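# Move the small gear from tester to parts tray

## Task

Remove the small gear from the tester, set it inside the parts tray, and leave it there with the gripper opened so it is no longer held.

## Robot and tools

Robot: two six-joint arms, left_arm and right_arm, each with a parallel two-finger gripper. Arm names do not refer to image sides. left_arm sits on the +y side, with its base at (+0.043, +0.305, 0) m, quat_wxyz (+0.999, 0, 0, +0.041). right_arm's base is at (-0.031, -0.306, 0) m, quat_wxyz (+0.995, 0, 0, -0.102).

Scene frame: the origin is on the table surface midway between the arms. +z is up and +x points out over the table. All gripper poses are reported in this frame. Each gripper's fingers extend along its own +z axis and close along its y axis. The reported end_effector_position is the point between the finger pads, roughly 1 cm short of the fingertips. At long reach the printed position can be off.

Row layout: every row holds 14 plain numbers, each in [-1, 1]. The first 7 are for left_arm and the next 7 for right_arm, even when only one arm should move. Within each arm the order is shoulder, elbow, waist, wrist pitch, wrist yaw, wrist roll, then gripper opening. The first six are joint offsets, scaled so that 1.0 equals 1.258 rad (shoulder), 1.238 (elbow), 1.202 (waist), 2.073 (wrist pitch), 2.022 (wrist yaw and wrist roll). The opening is absolute: +1 fully open, -1 closed. Result lists by joint use the same order.

Joint ranges in rad: waist -2.618 to 3.054, shoulder 0.000 to 3.142, elbow 0.000 to 3.142, wrist pitch -1.571 to 1.571, wrist yaw -1.571 to 1.571, wrist roll -2.094 to 2.094. True ends may be up to 0.036 rad off. An action that would drive a joint more than 0.036 rad beyond its range is rejected for both arms. If the first action of a call fails that test, or any action is malformed, the whole call is rejected and nothing moves. A joint pushed past its real end stops there and the result prints "joint sent to its limit".

execute_actions(actions): a list of actions. Each action is a list of up to 15 rows, and each row lasts one control step of 1/30 s. A short action repeats its last row to fill 15 steps, so one action is 0.5 s. The joint numbers are offsets from the angles each arm had when that action began, not from the previous row. For the first action of a call, that means the angles in the latest result. An empty list just returns state and images.

move(target, speed, blocking): target is one 14-number row. Its joint offsets count from the "Joint positions" in the latest result that showed them. The finger value is applied at the start. All joints of both arms follow paths that finish together, so the gripper traces a curve. speed (rad/s, 0.01 to 2, default 0.5) caps the joint with the farthest to go. Paths take 0.5 to 10 s and are cut off at 10 s. Moves do not avoid obstacles or the other arm. blocking=false returns after 0.5 s while motion continues. Until a result shows that move ended, further moves and execute_actions are refused, so call wait or stop first. The extra "move:" line reports the ending (done, off_target, moving, held, fault), limits=held or limits=none, and each arm's joint farthest from target. Fast moves and targets set deep past a contact push harder.

wait(seconds): 0 to 10. Arms keep their last command, and any running move continues. stop(): brakes a running move, which needs some room to stop. The fingers keep moving. zoom_image(camera, region): region is [x0, y0, x1, y1] in pixels of that camera's latest image, at most 504x504. read_manual(section): licence texts only. finished_scene(scene): pass the current scene's number to end it for good. The gear must already be resting in the tray, released.

Cameras, in result order: cam_head_left, cam_head_right, cam_high, cam_low (each 504x504), cam_left_wrist, cam_right_wrist (616x616 fisheye). Calibration was given in OpenCV form and can be slightly off.

Result lines: the state line gives each gripper's position (m) and quat_wxyz. Joint positions and Joint velocities list six joints (rad, rad/s) plus the finger gap in m (0.094 when open). Joint targets shows where joints are being driven now. grip_measured is the measured opening on the command scale. "joint command not followed" means a clearance check altered some joint targets. FAULT, MOTOR HOT (75 °C) and OVER-TEMPERATURE FAULT lines report stops. At 90 °C an arm halts for 10 s, and at 100 °C it goes limp and falls. Holding loads heats motors.

Motion limits: each step, a joint's target stays within a lead of its measured angle: 0.202 rad waist, 0.258 shoulder, 0.238 elbow, 0.573 wrist pitch, 0.522 wrist yaw and roll. Targets are also scaled back if they would move the gripper more than 70 mm. Large offsets therefore need several actions. Resend any unfinished remainder. An arm sent zero offsets may slowly sag. To hold it, first command offsets back to the wanted angles, then zeros, and correct again if it still falls short. The robot keeps its last command while you compose a reply.

Gripping: to hold the gear, command an opening about 0.03 below grip_measured. A smaller gap below it gives a lighter grip. Readings may be about 1 mm off. Pads exert roughly 50 to 62 N, with less on very thin parts.

Avoid: knocking anything off the table, dropping or slamming the gear, hard hits or pushes, and letting the arms collide or press on each other. Brief external tugs on a held part, or pushes on loose items, may happen, so grip firmly.

Each tool is called after "Call:" as a command line: name --argument value for each argument, lists and objects as JSON in quotes; but a table of rows of numbers goes row by row, as --pt "numbers of a row", without its own name.

## Session

Call:
execute_actions --actions '[]'

Scene clock: 0.00 s.
left_arm: end_effector_position=(+0.5495, +0.5347, +0.3289) grip_measured=+1.000 end_effector_quat_wxyz=(+0.486, -0.000, +0.861, +0.149) | right_arm: end_effector_position=(+0.2344, -0.1368, +0.1856) grip_measured=+1.000 end_effector_quat_wxyz=(+0.052, +0.028, +0.903, +0.426)
Joint names: [shoulder, elbow, waist, wrist pitch, wrist yaw, wrist roll]
Joint positions: left_arm=[ 1.883  1.964  0.391 -0.593  0.153  0.383  0.094] | right_arm=[ 1.391  1.097  0.331 -0.952 -0.841  0.334  0.094]
Joint velocities: left_arm=[-0.017 -0.037 -0.022 -0.051  0.022 -0.022  0.   ] | right_arm=[ 0.012 -0.007  0.002  0.066 -0.051  0.037  0.   ]
Motor temperatures (°C, as the motors report them): left_arm=[22 23 25 24 24 23] | right_arm=[23 23 24 23 22 25]
Joint targets: left_arm=[1.868 1.977 0.391 -0.587 0.154 0.383] | right_arm=[1.382 1.109 0.331 -0.947 -0.853 0.327]

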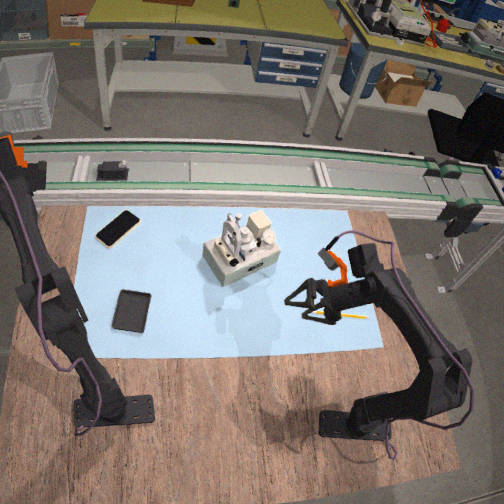

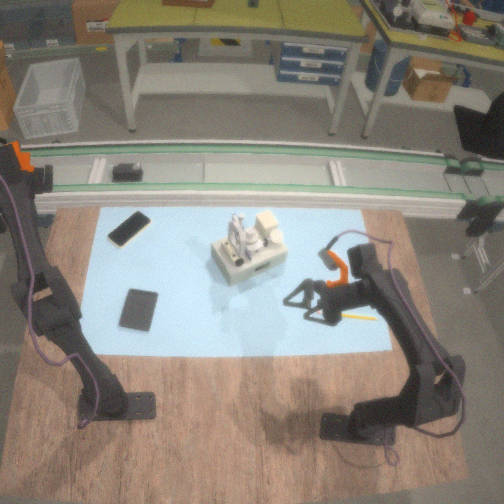

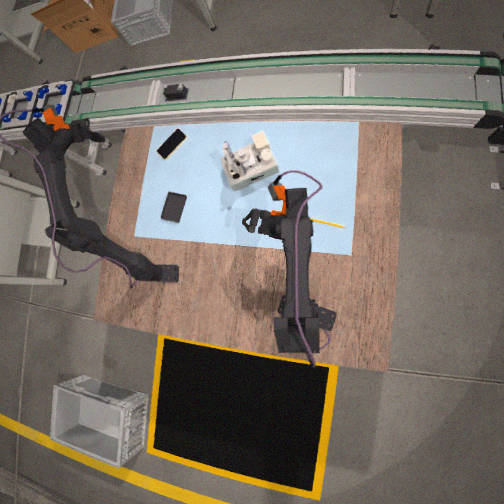

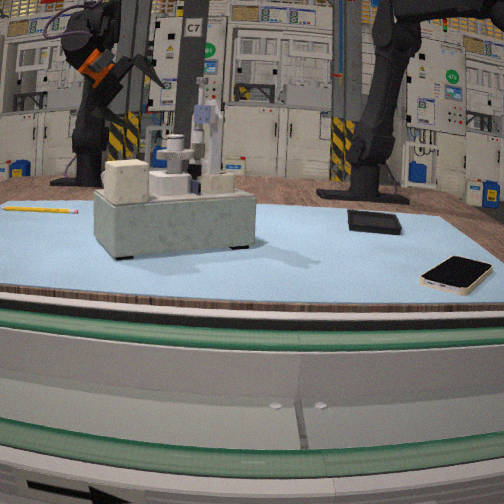

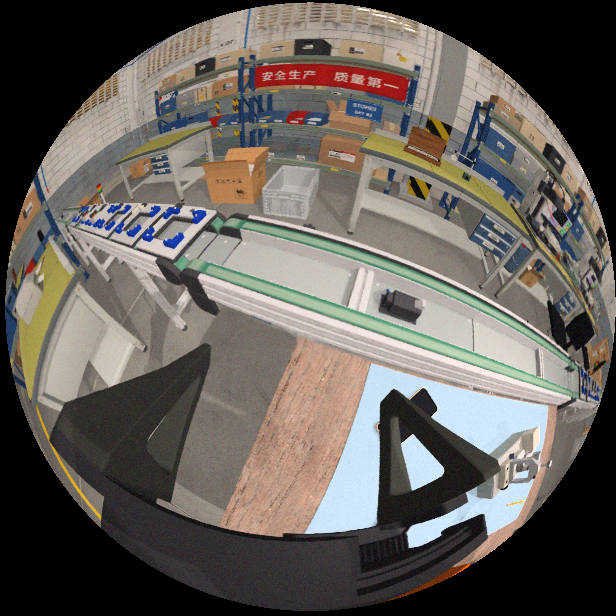

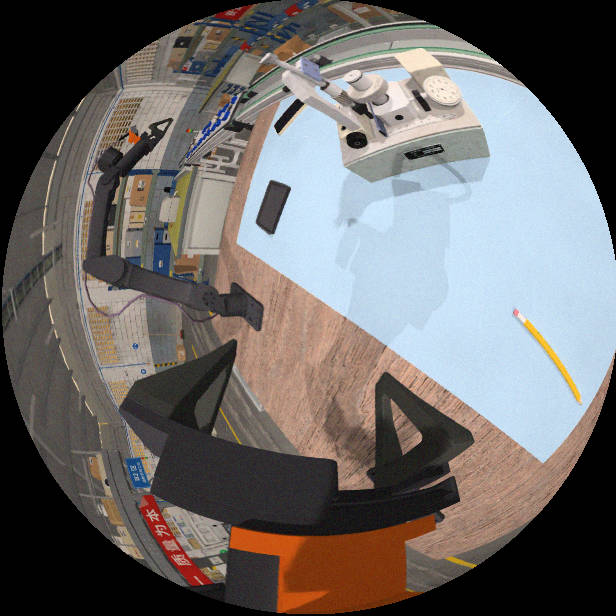

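Call:
zoom_image --camera "cam_head_left" --region '[190, 195, 300, 295]'

Call:
zoom_image --camera "cam_low" --region '[80, 60, 270, 270]'

Call:
zoom_image --camera "cam_right_wrist" --region '[250, 40, 500, 200]'

Call:
zoom_image --camera "cam_high" --region '[205, 120, 295, 200]'

Region (190, 195, 300, 295) of cam_head_left's 504x504 image, scaled by 4.582, with more detail than that image has; it fills the top 458 rows of this view, and the rest is white.

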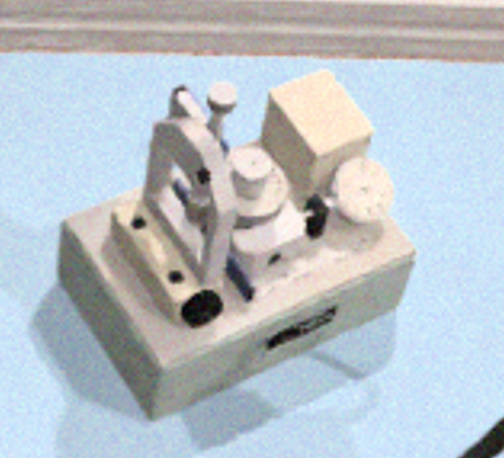

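Region (80, 60, 270, 270) of cam_low's 504x504 image, scaled by 2.400, with more detail than that image has; it fills the left 456 columns of this view, and the rest is white.

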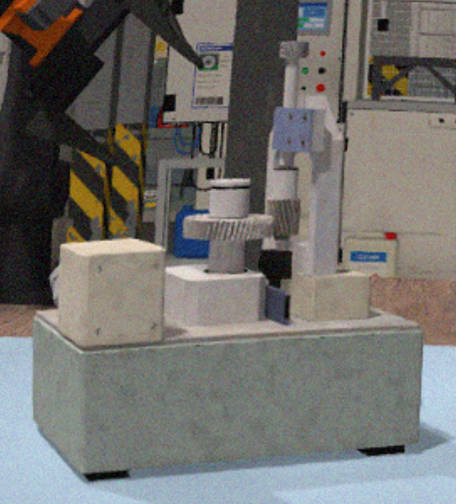

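Region (250, 40, 500, 200) of cam_right_wrist's 616x616 image, scaled by 2.016, with more detail than that image has; it fills the top 323 rows of this view, and the rest is white.

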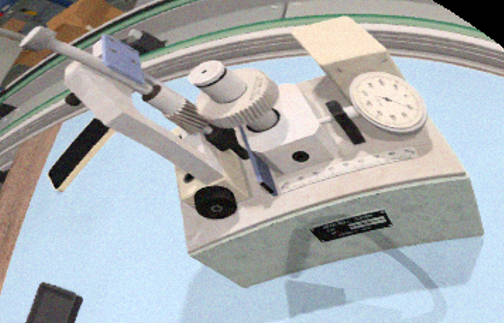

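Region (205, 120, 295, 200) of cam_high's 504x504 image, scaled by 5.600, with more detail than that image has.

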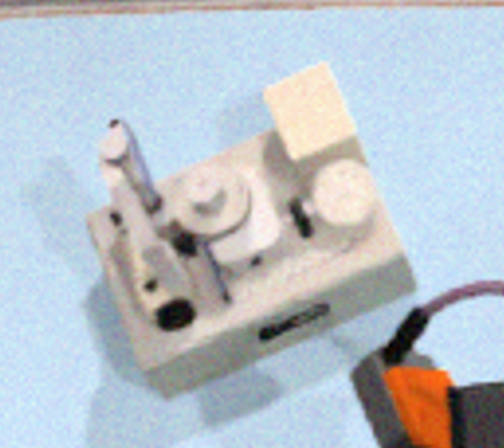

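Call:
move --target '[-0.225,-0.377,-0.949,0.12,-0.076,-0.19,1,0,0,0,0,0,0,1]' --speed 0.8

Scene clock: 3.43 s.
left_arm: end_effector_position=(+0.4381, -0.0096, +0.2924) grip_measured=+1.000 end_effector_quat_wxyz=(+0.483, +0.288, +0.809, -0.171) | right_arm: end_effector_position=(+0.2345, -0.1369, +0.1855) grip_measured=+1.000 end_effector_quat_wxyz=(+0.052, +0.028, +0.903, +0.426)
Joint names: [shoulder, elbow, waist, wrist pitch, wrist yaw, wrist roll]
Joint positions: left_arm=[ 1.629  1.502 -0.754 -0.368  0.008  0.007  0.094] | right_arm=[ 1.391  1.097  0.331 -0.952 -0.841  0.334  0.094]
Joint velocities: left_arm=[ 0.012  0.002 -0.022  0.007 -0.007 -0.095  0.   ] | right_arm=[ 0.002 -0.017 -0.007 -0.051 -0.007 -0.081  0.   ]
Motor temperatures (°C, as the motors report them): left_arm=[23 23 25 25 24 23] | right_arm=[23 24 24 23 22 25]
Joint targets: left_arm=[1.600 1.497 -0.749 -0.345 -0.001 -0.002] | right_arm=[1.391 1.097 0.331 -0.952 -0.842 0.334]
move: off_target (left_arm); limits=none; left_arm: farthest joint: the shoulder, 0.029 radians from its target (0.283 radians at the start); right_arm: farthest joint: the waist, 0.000 radians from its target (0.000 radians at the start)
camera_calibration (this result's frames):
cam_left_wrist: T_world_to_cam=[[-0.484524, -0.818628, 0.308357, 0.109005], [-0.814225, 0.29317, -0.501088, 0.547347], [0.319804, -0.493861, -0.808596, 0.188601], [0, 0, 0, 1]] pos_world=[0.438163, 0.0219119, 0.393159]
cam_right_wrist: T_world_to_cam=[[0.265492, -0.607122, -0.748944, -0.00697639], [-0.886799, -0.458579, 0.0573812, 0.178858], [-0.378288, 0.648929, -0.660144, 0.425445], [0, 0, 0, 1]] pos_world=[0.321404, -0.198298, 0.265367]

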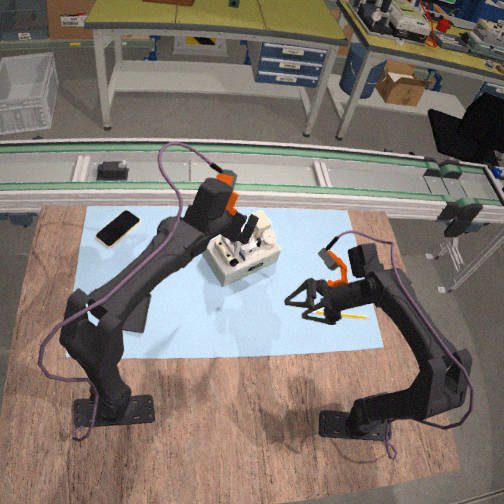

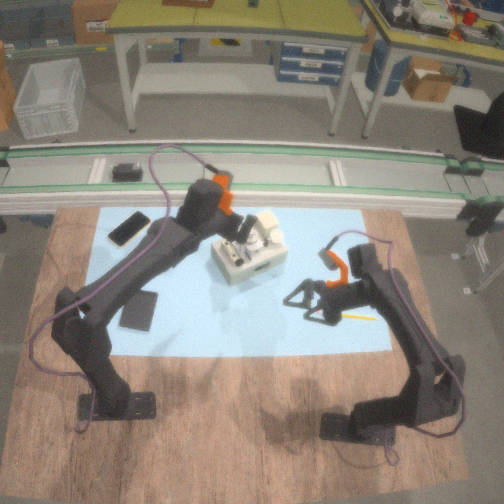

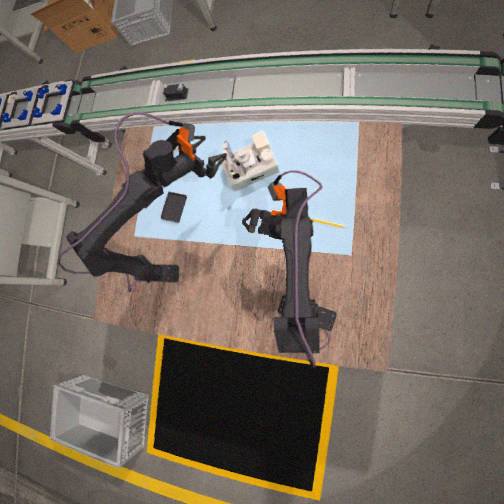

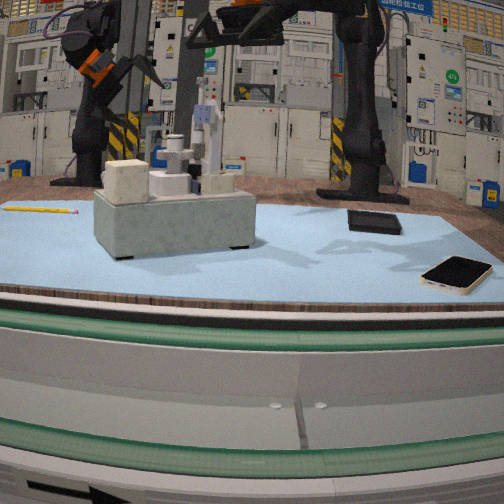

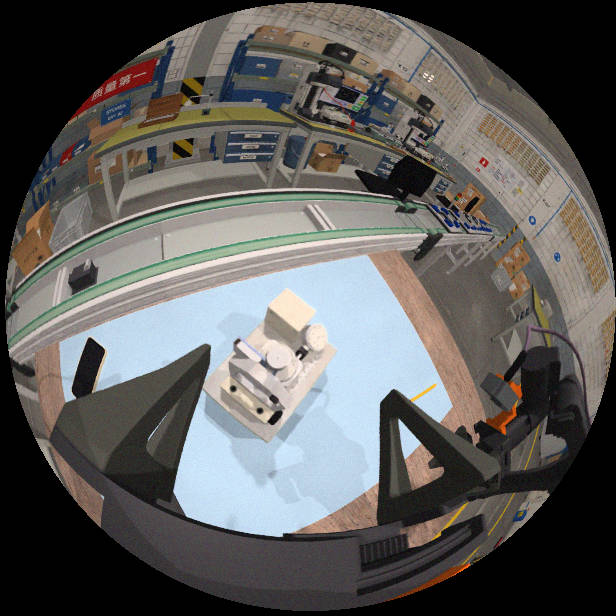

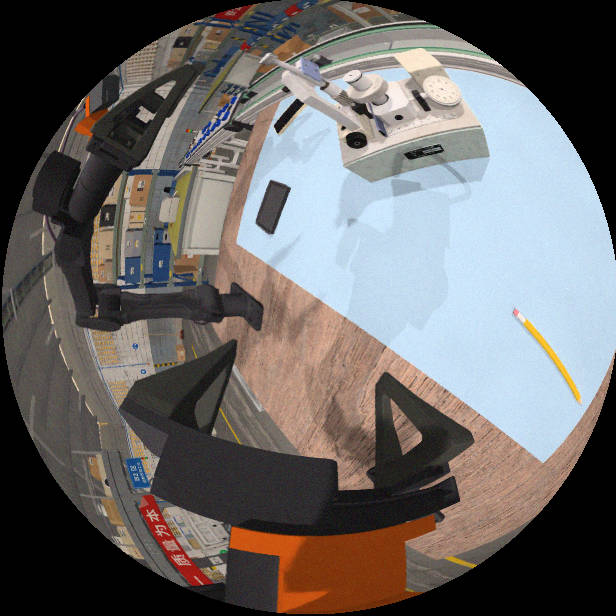

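Call:
zoom_image --camera "cam_left_wrist" --region '[190, 270, 370, 450]'

Region (190, 270, 370, 450) of cam_left_wrist's 616x616 image, scaled by 2.800, with more detail than that image has.

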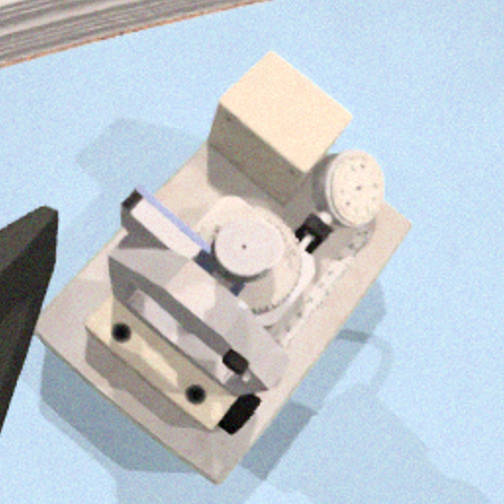

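Call:
move --target '[0.03,-0.06,0,-0.12,0,0,1,0,0,0,0,0,0,1]'

Call:
zoom_image --camera "cam_left_wrist" --region '[170, 200, 450, 480]'

Call:
zoom_image --camera "cam_low" --region '[120, 0, 320, 200]'

Scene clock: 5.40 s.
left_arm: end_effector_position=(+0.4051, +0.0167, +0.1940) grip_measured=+1.000 end_effector_quat_wxyz=(+0.333, +0.312, +0.882, -0.119) | right_arm: end_effector_position=(+0.2346, -0.1370, +0.1853) grip_measured=+1.000 end_effector_quat_wxyz=(+0.052, +0.028, +0.903, +0.425)
Joint names: [shoulder, elbow, waist, wrist pitch, wrist yaw, wrist roll]
Joint positions: left_arm=[ 1.67   1.426 -0.754 -0.605  0.008  0.006  0.094] | right_arm=[ 1.391  1.097  0.331 -0.952 -0.84   0.334  0.094]
Joint velocities: left_arm=[-0.012  0.012  0.017  0.037 -0.022 -0.051  0.   ] | right_arm=[ 0.007  0.002  0.007 -0.037 -0.066  0.022  0.   ]
Motor temperatures (°C, as the motors report them): left_arm=[24 24 25 26 24 23] | right_arm=[23 24 24 23 22 25]
Joint targets: left_arm=[1.667 1.428 -0.754 -0.617 0.008 0.007] | right_arm=[1.391 1.097 0.331 -0.952 -0.841 0.334]
move: done; limits=none; left_arm: farthest joint: the wrist pitch, 0.011 radians from its target (0.249 radians at the start); right_arm: farthest joint: the wrist yaw, 0.001 radians from its target (0.000 radians at the start)
camera_calibration (this result's frames):
cam_left_wrist: T_world_to_cam=[[-0.406866, -0.880246, 0.244186, 0.126918], [-0.910477, 0.369084, -0.18657, 0.440184], [0.0741028, -0.298235, -0.951612, 0.25665], [0, 0, 0, 1]] pos_world=[0.433398, 0.0257957, 0.295365]
cam_right_wrist: T_world_to_cam=[[0.265373, -0.608024, -0.748254, -0.00740342], [-0.886974, -0.458194, 0.0577531, 0.17889], [-0.377961, 0.648356, -0.660894, 0.425442], [0, 0, 0, 1]] pos_world=[0.321436, -0.198373, 0.265301]

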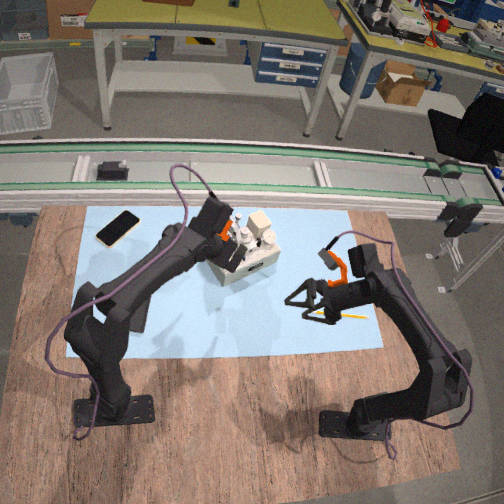

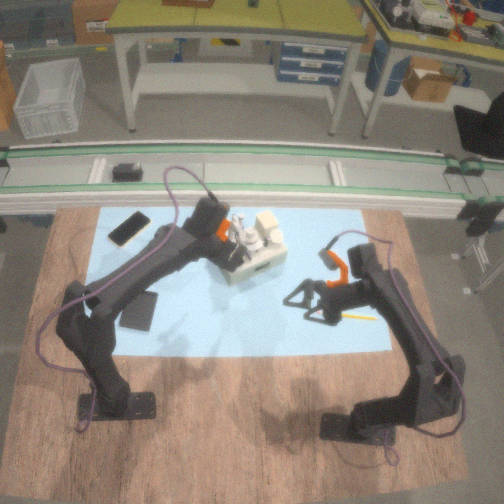

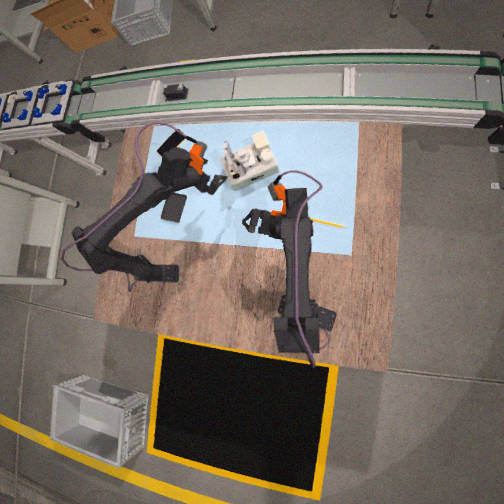

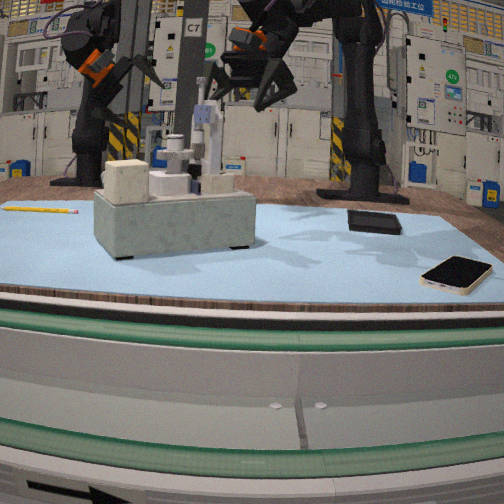

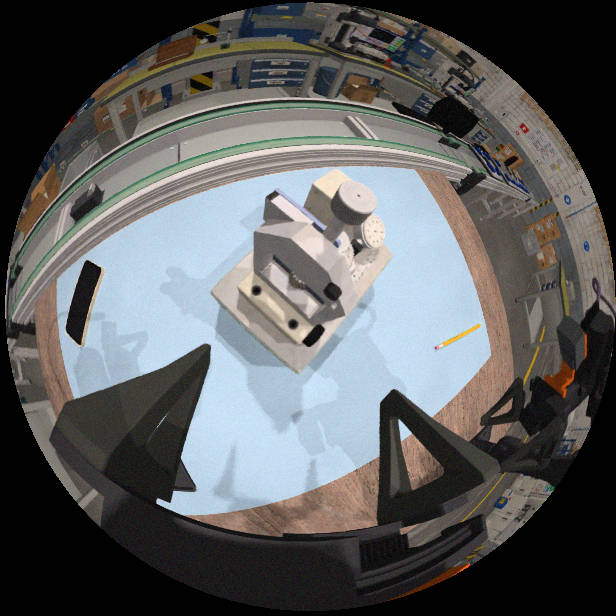

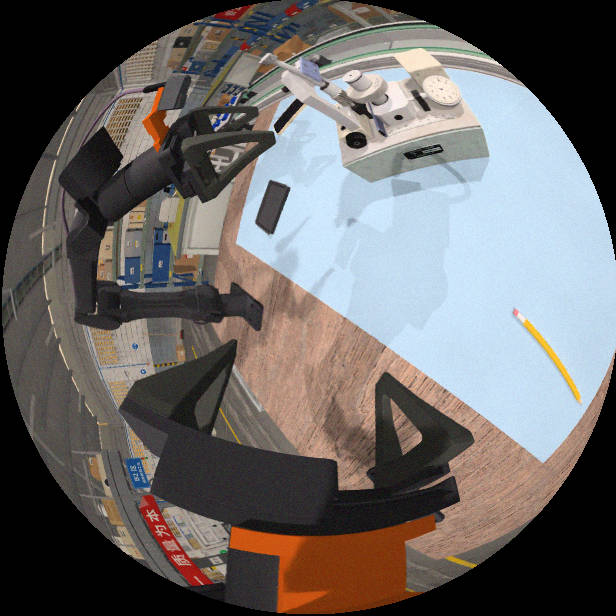

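Region (170, 200, 450, 480) of cam_left_wrist's 616x616 image, scaled by 1.800, with more detail than that image has.

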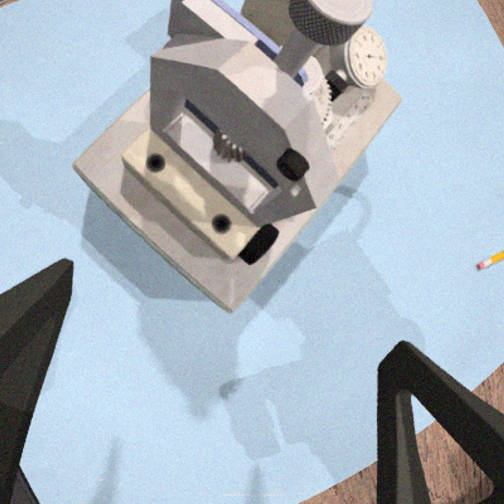

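Region (120, 0, 320, 200) of cam_low's 504x504 image, scaled by 2.520, with more detail than that image has.

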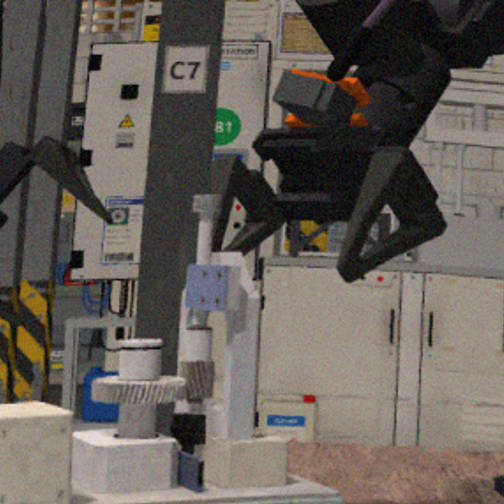

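Call:
move --target '[0.06,0.265,0.007,0.024,0,0,0.3,0,0,0,0,0,0,1]'

Call:
move --target '[0.06,0,0,0,0,0,0.3,0,0,0,0,0,0,1]'

Scene clock: 7.07 s.
left_arm: end_effector_position=(+0.4486, -0.0179, +0.2977) grip_measured=+0.303 end_effector_quat_wxyz=(+0.446, +0.295, +0.830, -0.158) | right_arm: end_effector_position=(+0.2346, -0.1371, +0.1852) grip_measured=+1.000 end_effector_quat_wxyz=(+0.052, +0.028, +0.903, +0.425)
Joint names: [shoulder, elbow, waist, wrist pitch, wrist yaw, wrist roll]
Joint positions: left_arm=[ 1.743  1.728 -0.754 -0.571  0.008  0.006  0.061] | right_arm=[ 1.391  1.097  0.331 -0.952 -0.839  0.334  0.094]
Joint velocities: left_arm=[-0.012  0.012  0.002 -0.051 -0.051 -0.066 -0.001] | right_arm=[ 0.012 -0.017  0.002  0.037 -0.022  0.007  0.   ]
Motor temperatures (°C, as the motors report them): left_arm=[24 24 25 26 24 23] | right_arm=[23 25 24 23 22 25]
Joint targets: left_arm=[1.745 1.754 -0.745 -0.556 0.008 0.006] | right_arm=[1.391 1.097 0.331 -0.952 -0.840 0.334]
move: off_target (left_arm); limits=none; left_arm: farthest joint: the elbow, 0.026 radians from its target (0.328 radians at the start); right_arm: farthest joint: the wrist yaw, 0.001 radians from its target (0.000 radians at the start)
camera_calibration (this result's frames):
cam_left_wrist: T_world_to_cam=[[-0.462689, -0.835848, 0.295428, 0.0994486], [-0.84721, 0.318765, -0.424998, 0.553551], [0.261061, -0.446931, -0.855628, 0.226633], [0, 0, 0, 1]] pos_world=[0.455823, 0.00796052, 0.399791]
cam_right_wrist: T_world_to_cam=[[0.265293, -0.608625, -0.747793, -0.0076881], [-0.887091, -0.457936, 0.0580008, 0.178912], [-0.377743, 0.647973, -0.661393, 0.42544], [0, 0, 0, 1]] pos_world=[0.321457, -0.198423, 0.265257]

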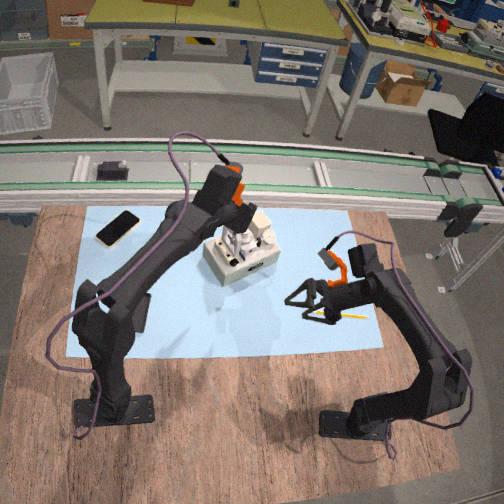

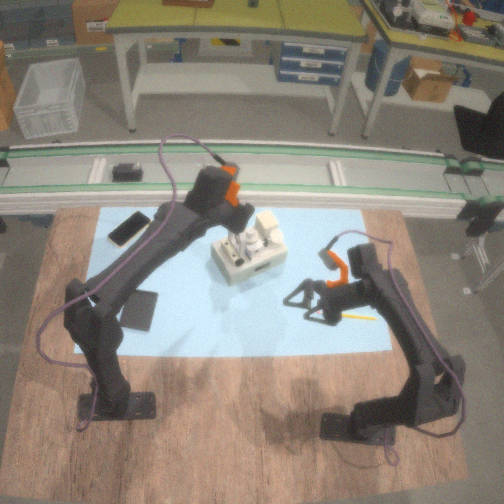

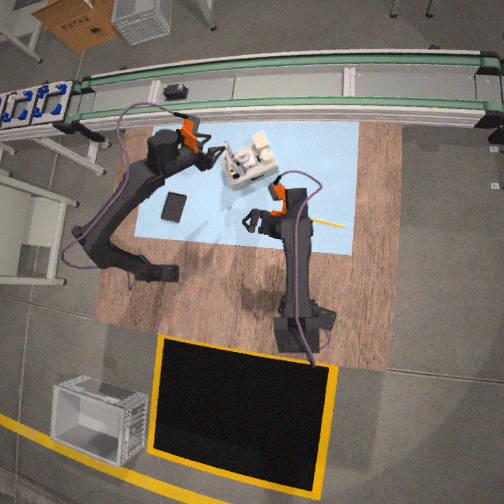

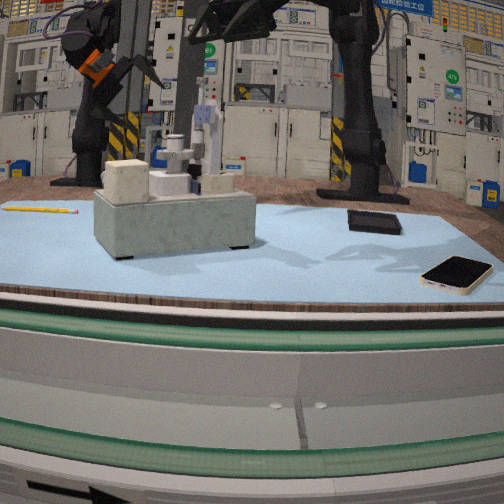

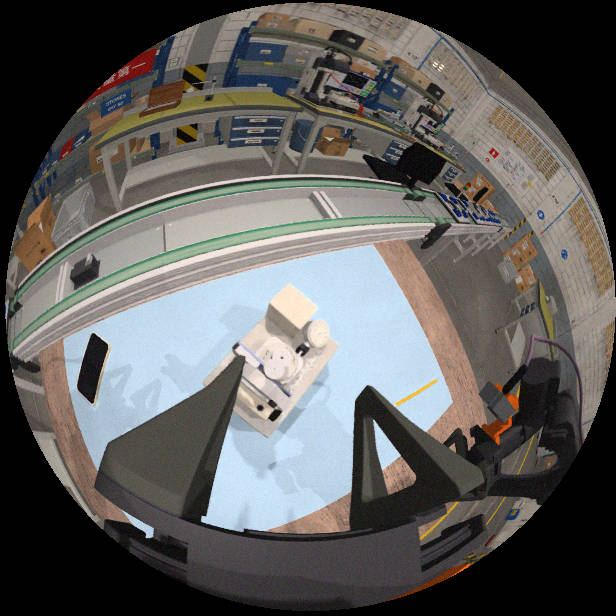

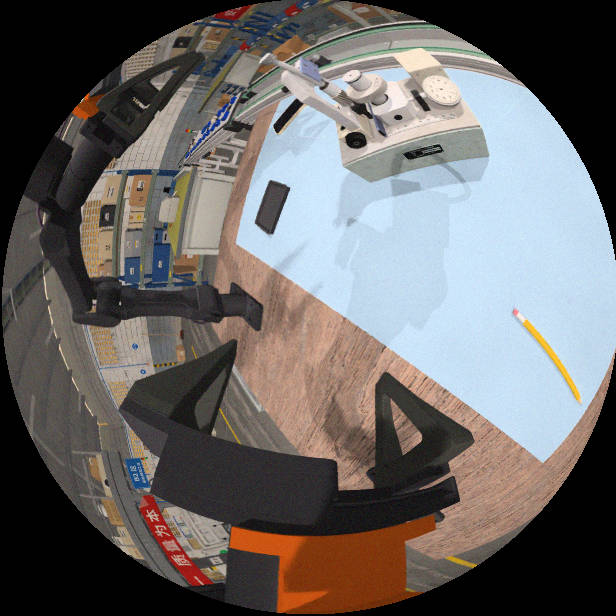

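Scene clock: 7.83 s.
left_arm: end_effector_position=(+0.4591, -0.0262, +0.2549) grip_measured=+0.303 end_effector_quat_wxyz=(+0.410, +0.301, +0.849, -0.146) | right_arm: end_effector_position=(+0.2347, -0.1372, +0.1851) grip_measured=+1.000 end_effector_quat_wxyz=(+0.052, +0.028, +0.904, +0.424)
Joint names: [shoulder, elbow, waist, wrist pitch, wrist yaw, wrist roll]
Joint positions: left_arm=[ 1.827  1.728 -0.754 -0.571  0.008  0.006  0.061] | right_arm=[ 1.391  1.097  0.331 -0.952 -0.838  0.334  0.094]
Joint velocities: left_arm=[ 0.002 -0.017 -0.002 -0.037 -0.007  0.051  0.   ] | right_arm=[ 0.017 -0.002 -0.007 -0.066 -0.007 -0.037  0.   ]
Motor temperatures (°C, as the motors report them): left_arm=[24 24 25 26 24 23] | right_arm=[23 25 24 23 22 25]
Joint targets: left_arm=[1.818 1.728 -0.754 -0.571 0.008 0.006] | right_arm=[1.391 1.097 0.331 -0.952 -0.839 0.334]
move: done; limits=none; left_arm: farthest joint: the shoulder, 0.009 radians from its target (0.076 radians at the start); right_arm: farthest joint: the wrist yaw, 0.001 radians from its target (0.000 radians at the start)
camera_calibration (this result's frames):
cam_left_wrist: T_world_to_cam=[[-0.443575, -0.85105, 0.28099, 0.10448], [-0.872929, 0.339221, -0.350605, 0.54025], [0.203065, -0.400804, -0.893376, 0.221055], [0, 0, 0, 1]] pos_world=[0.473057, -0.00574667, 0.357541]
cam_right_wrist: T_world_to_cam=[[0.265173, -0.609526, -0.747102, -0.00811509], [-0.887266, -0.45755, 0.0583719, 0.178944], [-0.377416, 0.647399, -0.662142, 0.425436], [0, 0, 0, 1]] pos_world=[0.321489, -0.198497, 0.265191]

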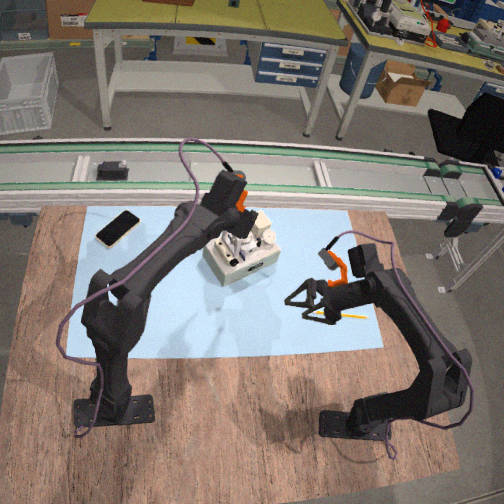

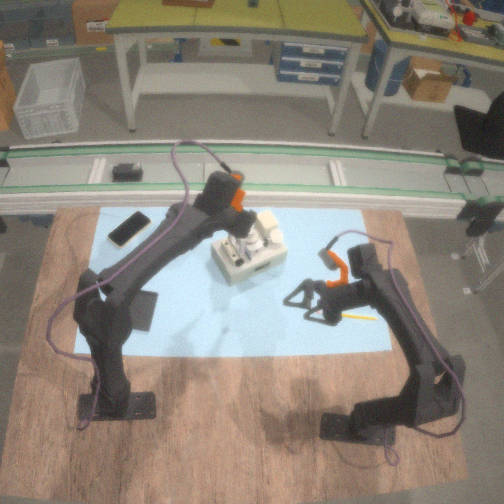

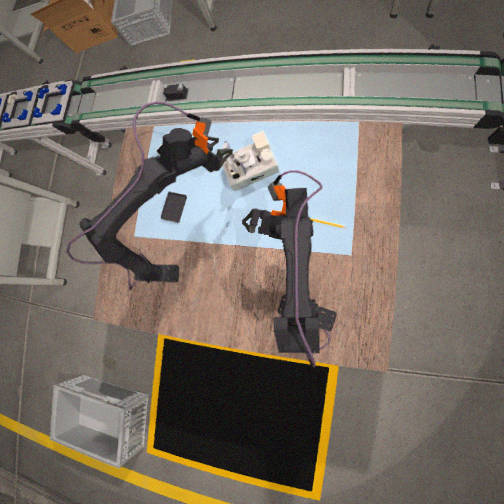

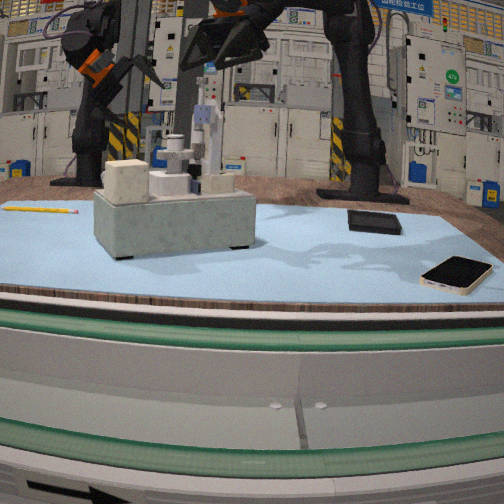

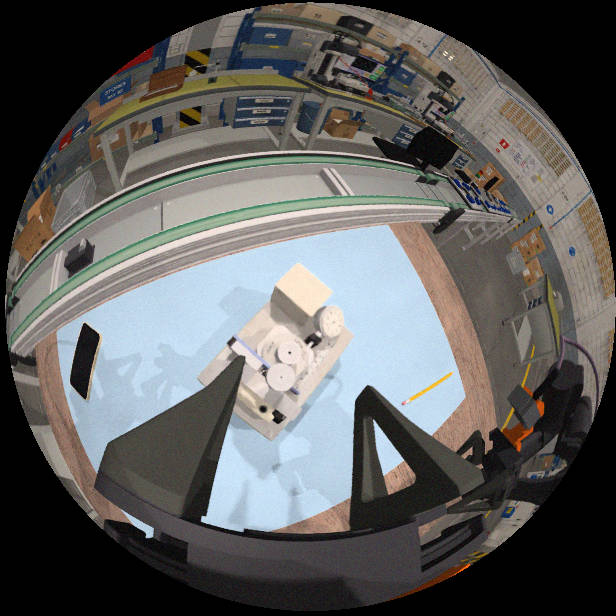

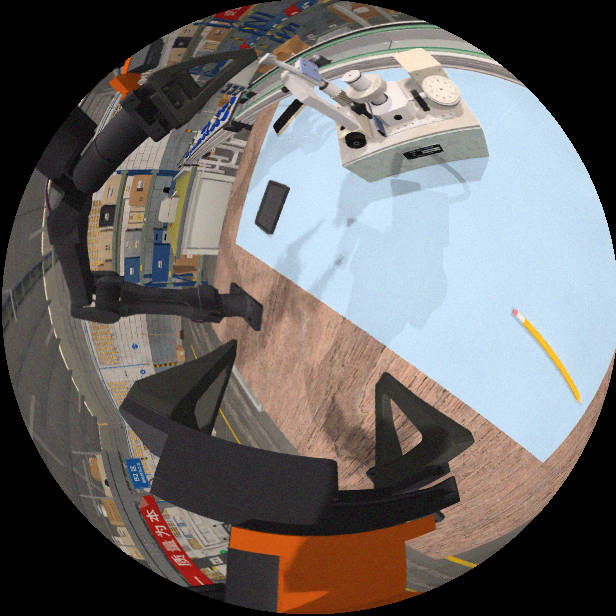

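Call:
move --target '[0.055,0.035,0.025,0.01,0,0,0.3,0,0,0,0,0,0,1]' --speed 0.2

Call:
zoom_image --camera "cam_low" --region '[120, 0, 320, 200]'

Scene clock: 9.07 s.
left_arm: end_effector_position=(+0.4750, -0.0235, +0.2227) grip_measured=+0.303 end_effector_quat_wxyz=(+0.386, +0.296, +0.864, -0.133) | right_arm: end_effector_position=(+0.2347, -0.1373, +0.1850) grip_measured=+1.000 end_effector_quat_wxyz=(+0.052, +0.028, +0.904, +0.424)
Joint names: [shoulder, elbow, waist, wrist pitch, wrist yaw, wrist roll]
Joint positions: left_arm=[ 1.901  1.741 -0.732 -0.569  0.008  0.006  0.061] | right_arm=[ 1.391  1.097  0.331 -0.952 -0.837  0.334  0.094]
Joint velocities: left_arm=[ 0.007 -0.002 -0.012 -0.081 -0.066  0.022  0.001] | right_arm=[-0.012 -0.002  0.007 -0.007 -0.095  0.007  0.   ]
Motor temperatures (°C, as the motors report them): left_arm=[24 24 25 26 24 23] | right_arm=[23 25 24 23 22 25]
Joint targets: left_arm=[1.896 1.771 -0.724 -0.550 0.008 0.006] | right_arm=[1.391 1.097 0.331 -0.952 -0.838 0.334]
move: off_target (left_arm); limits=none; left_arm: farthest joint: the elbow, 0.031 radians from its target (0.044 radians at the start); right_arm: farthest joint: the wrist yaw, 0.001 radians from its target (0.000 radians at the start)
camera_calibration (this result's frames):
cam_left_wrist: T_world_to_cam=[[-0.411671, -0.870508, 0.269709, 0.109758], [-0.895473, 0.331414, -0.297141, 0.540567], [0.169279, -0.363841, -0.91595, 0.212088], [0, 0, 0, 1]] pos_world=[0.493345, -0.00643968, 0.325284]
cam_right_wrist: T_world_to_cam=[[0.265093, -0.610126, -0.74664, -0.00839974], [-0.887382, -0.457292, 0.0586191, 0.178966], [-0.377198, 0.647016, -0.662641, 0.425433], [0, 0, 0, 1]] pos_world=[0.32151, -0.198547, 0.265147]

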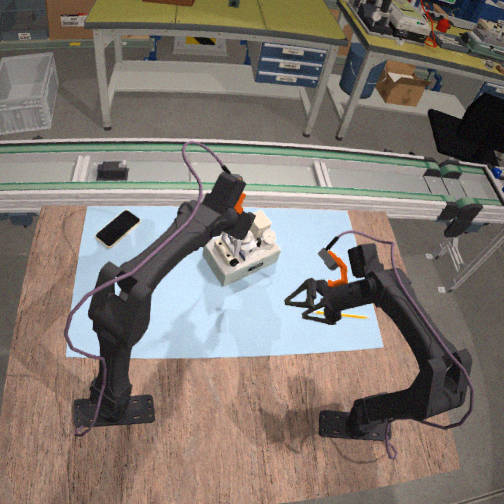

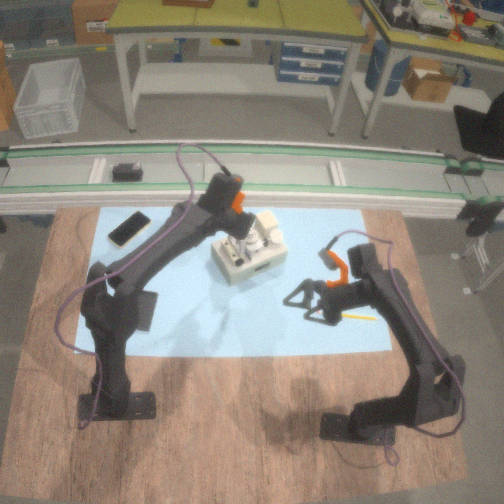

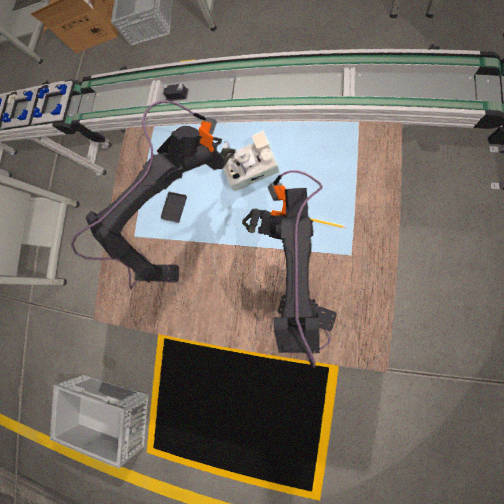

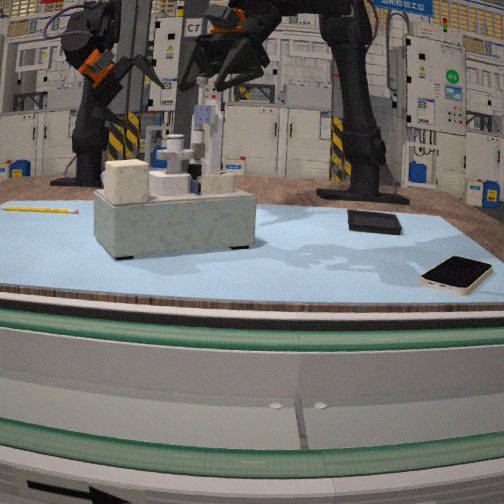

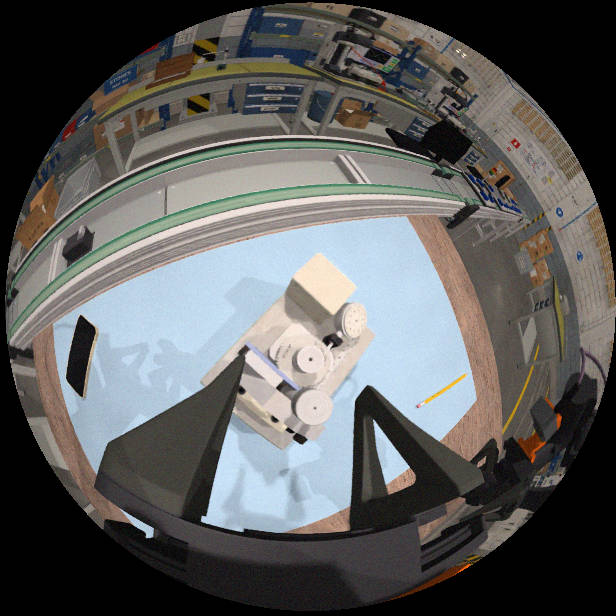

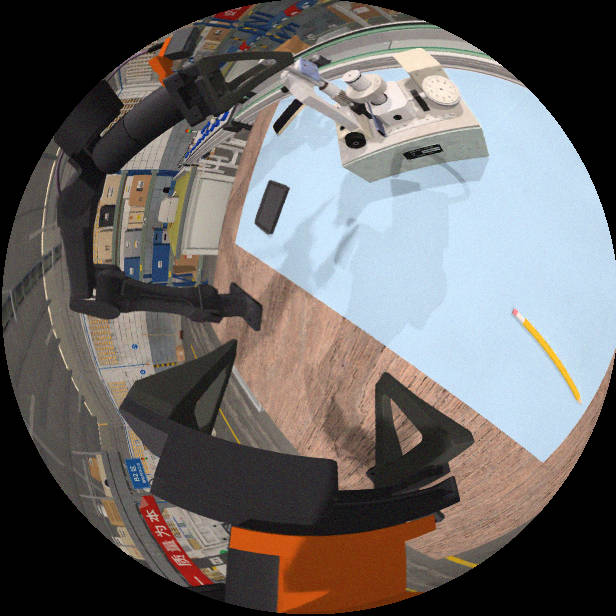

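Region (120, 0, 320, 200) of cam_low's 504x504 image, scaled by 2.520, with more detail than that image has.

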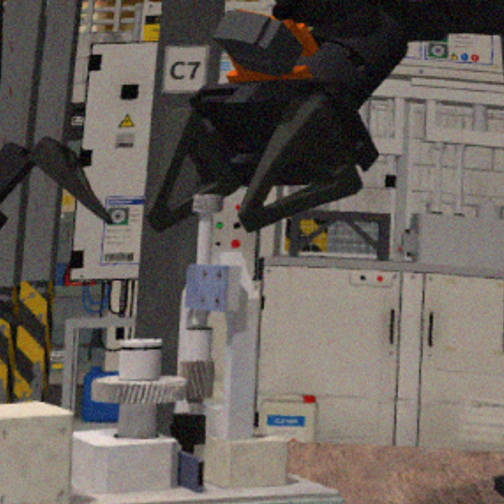

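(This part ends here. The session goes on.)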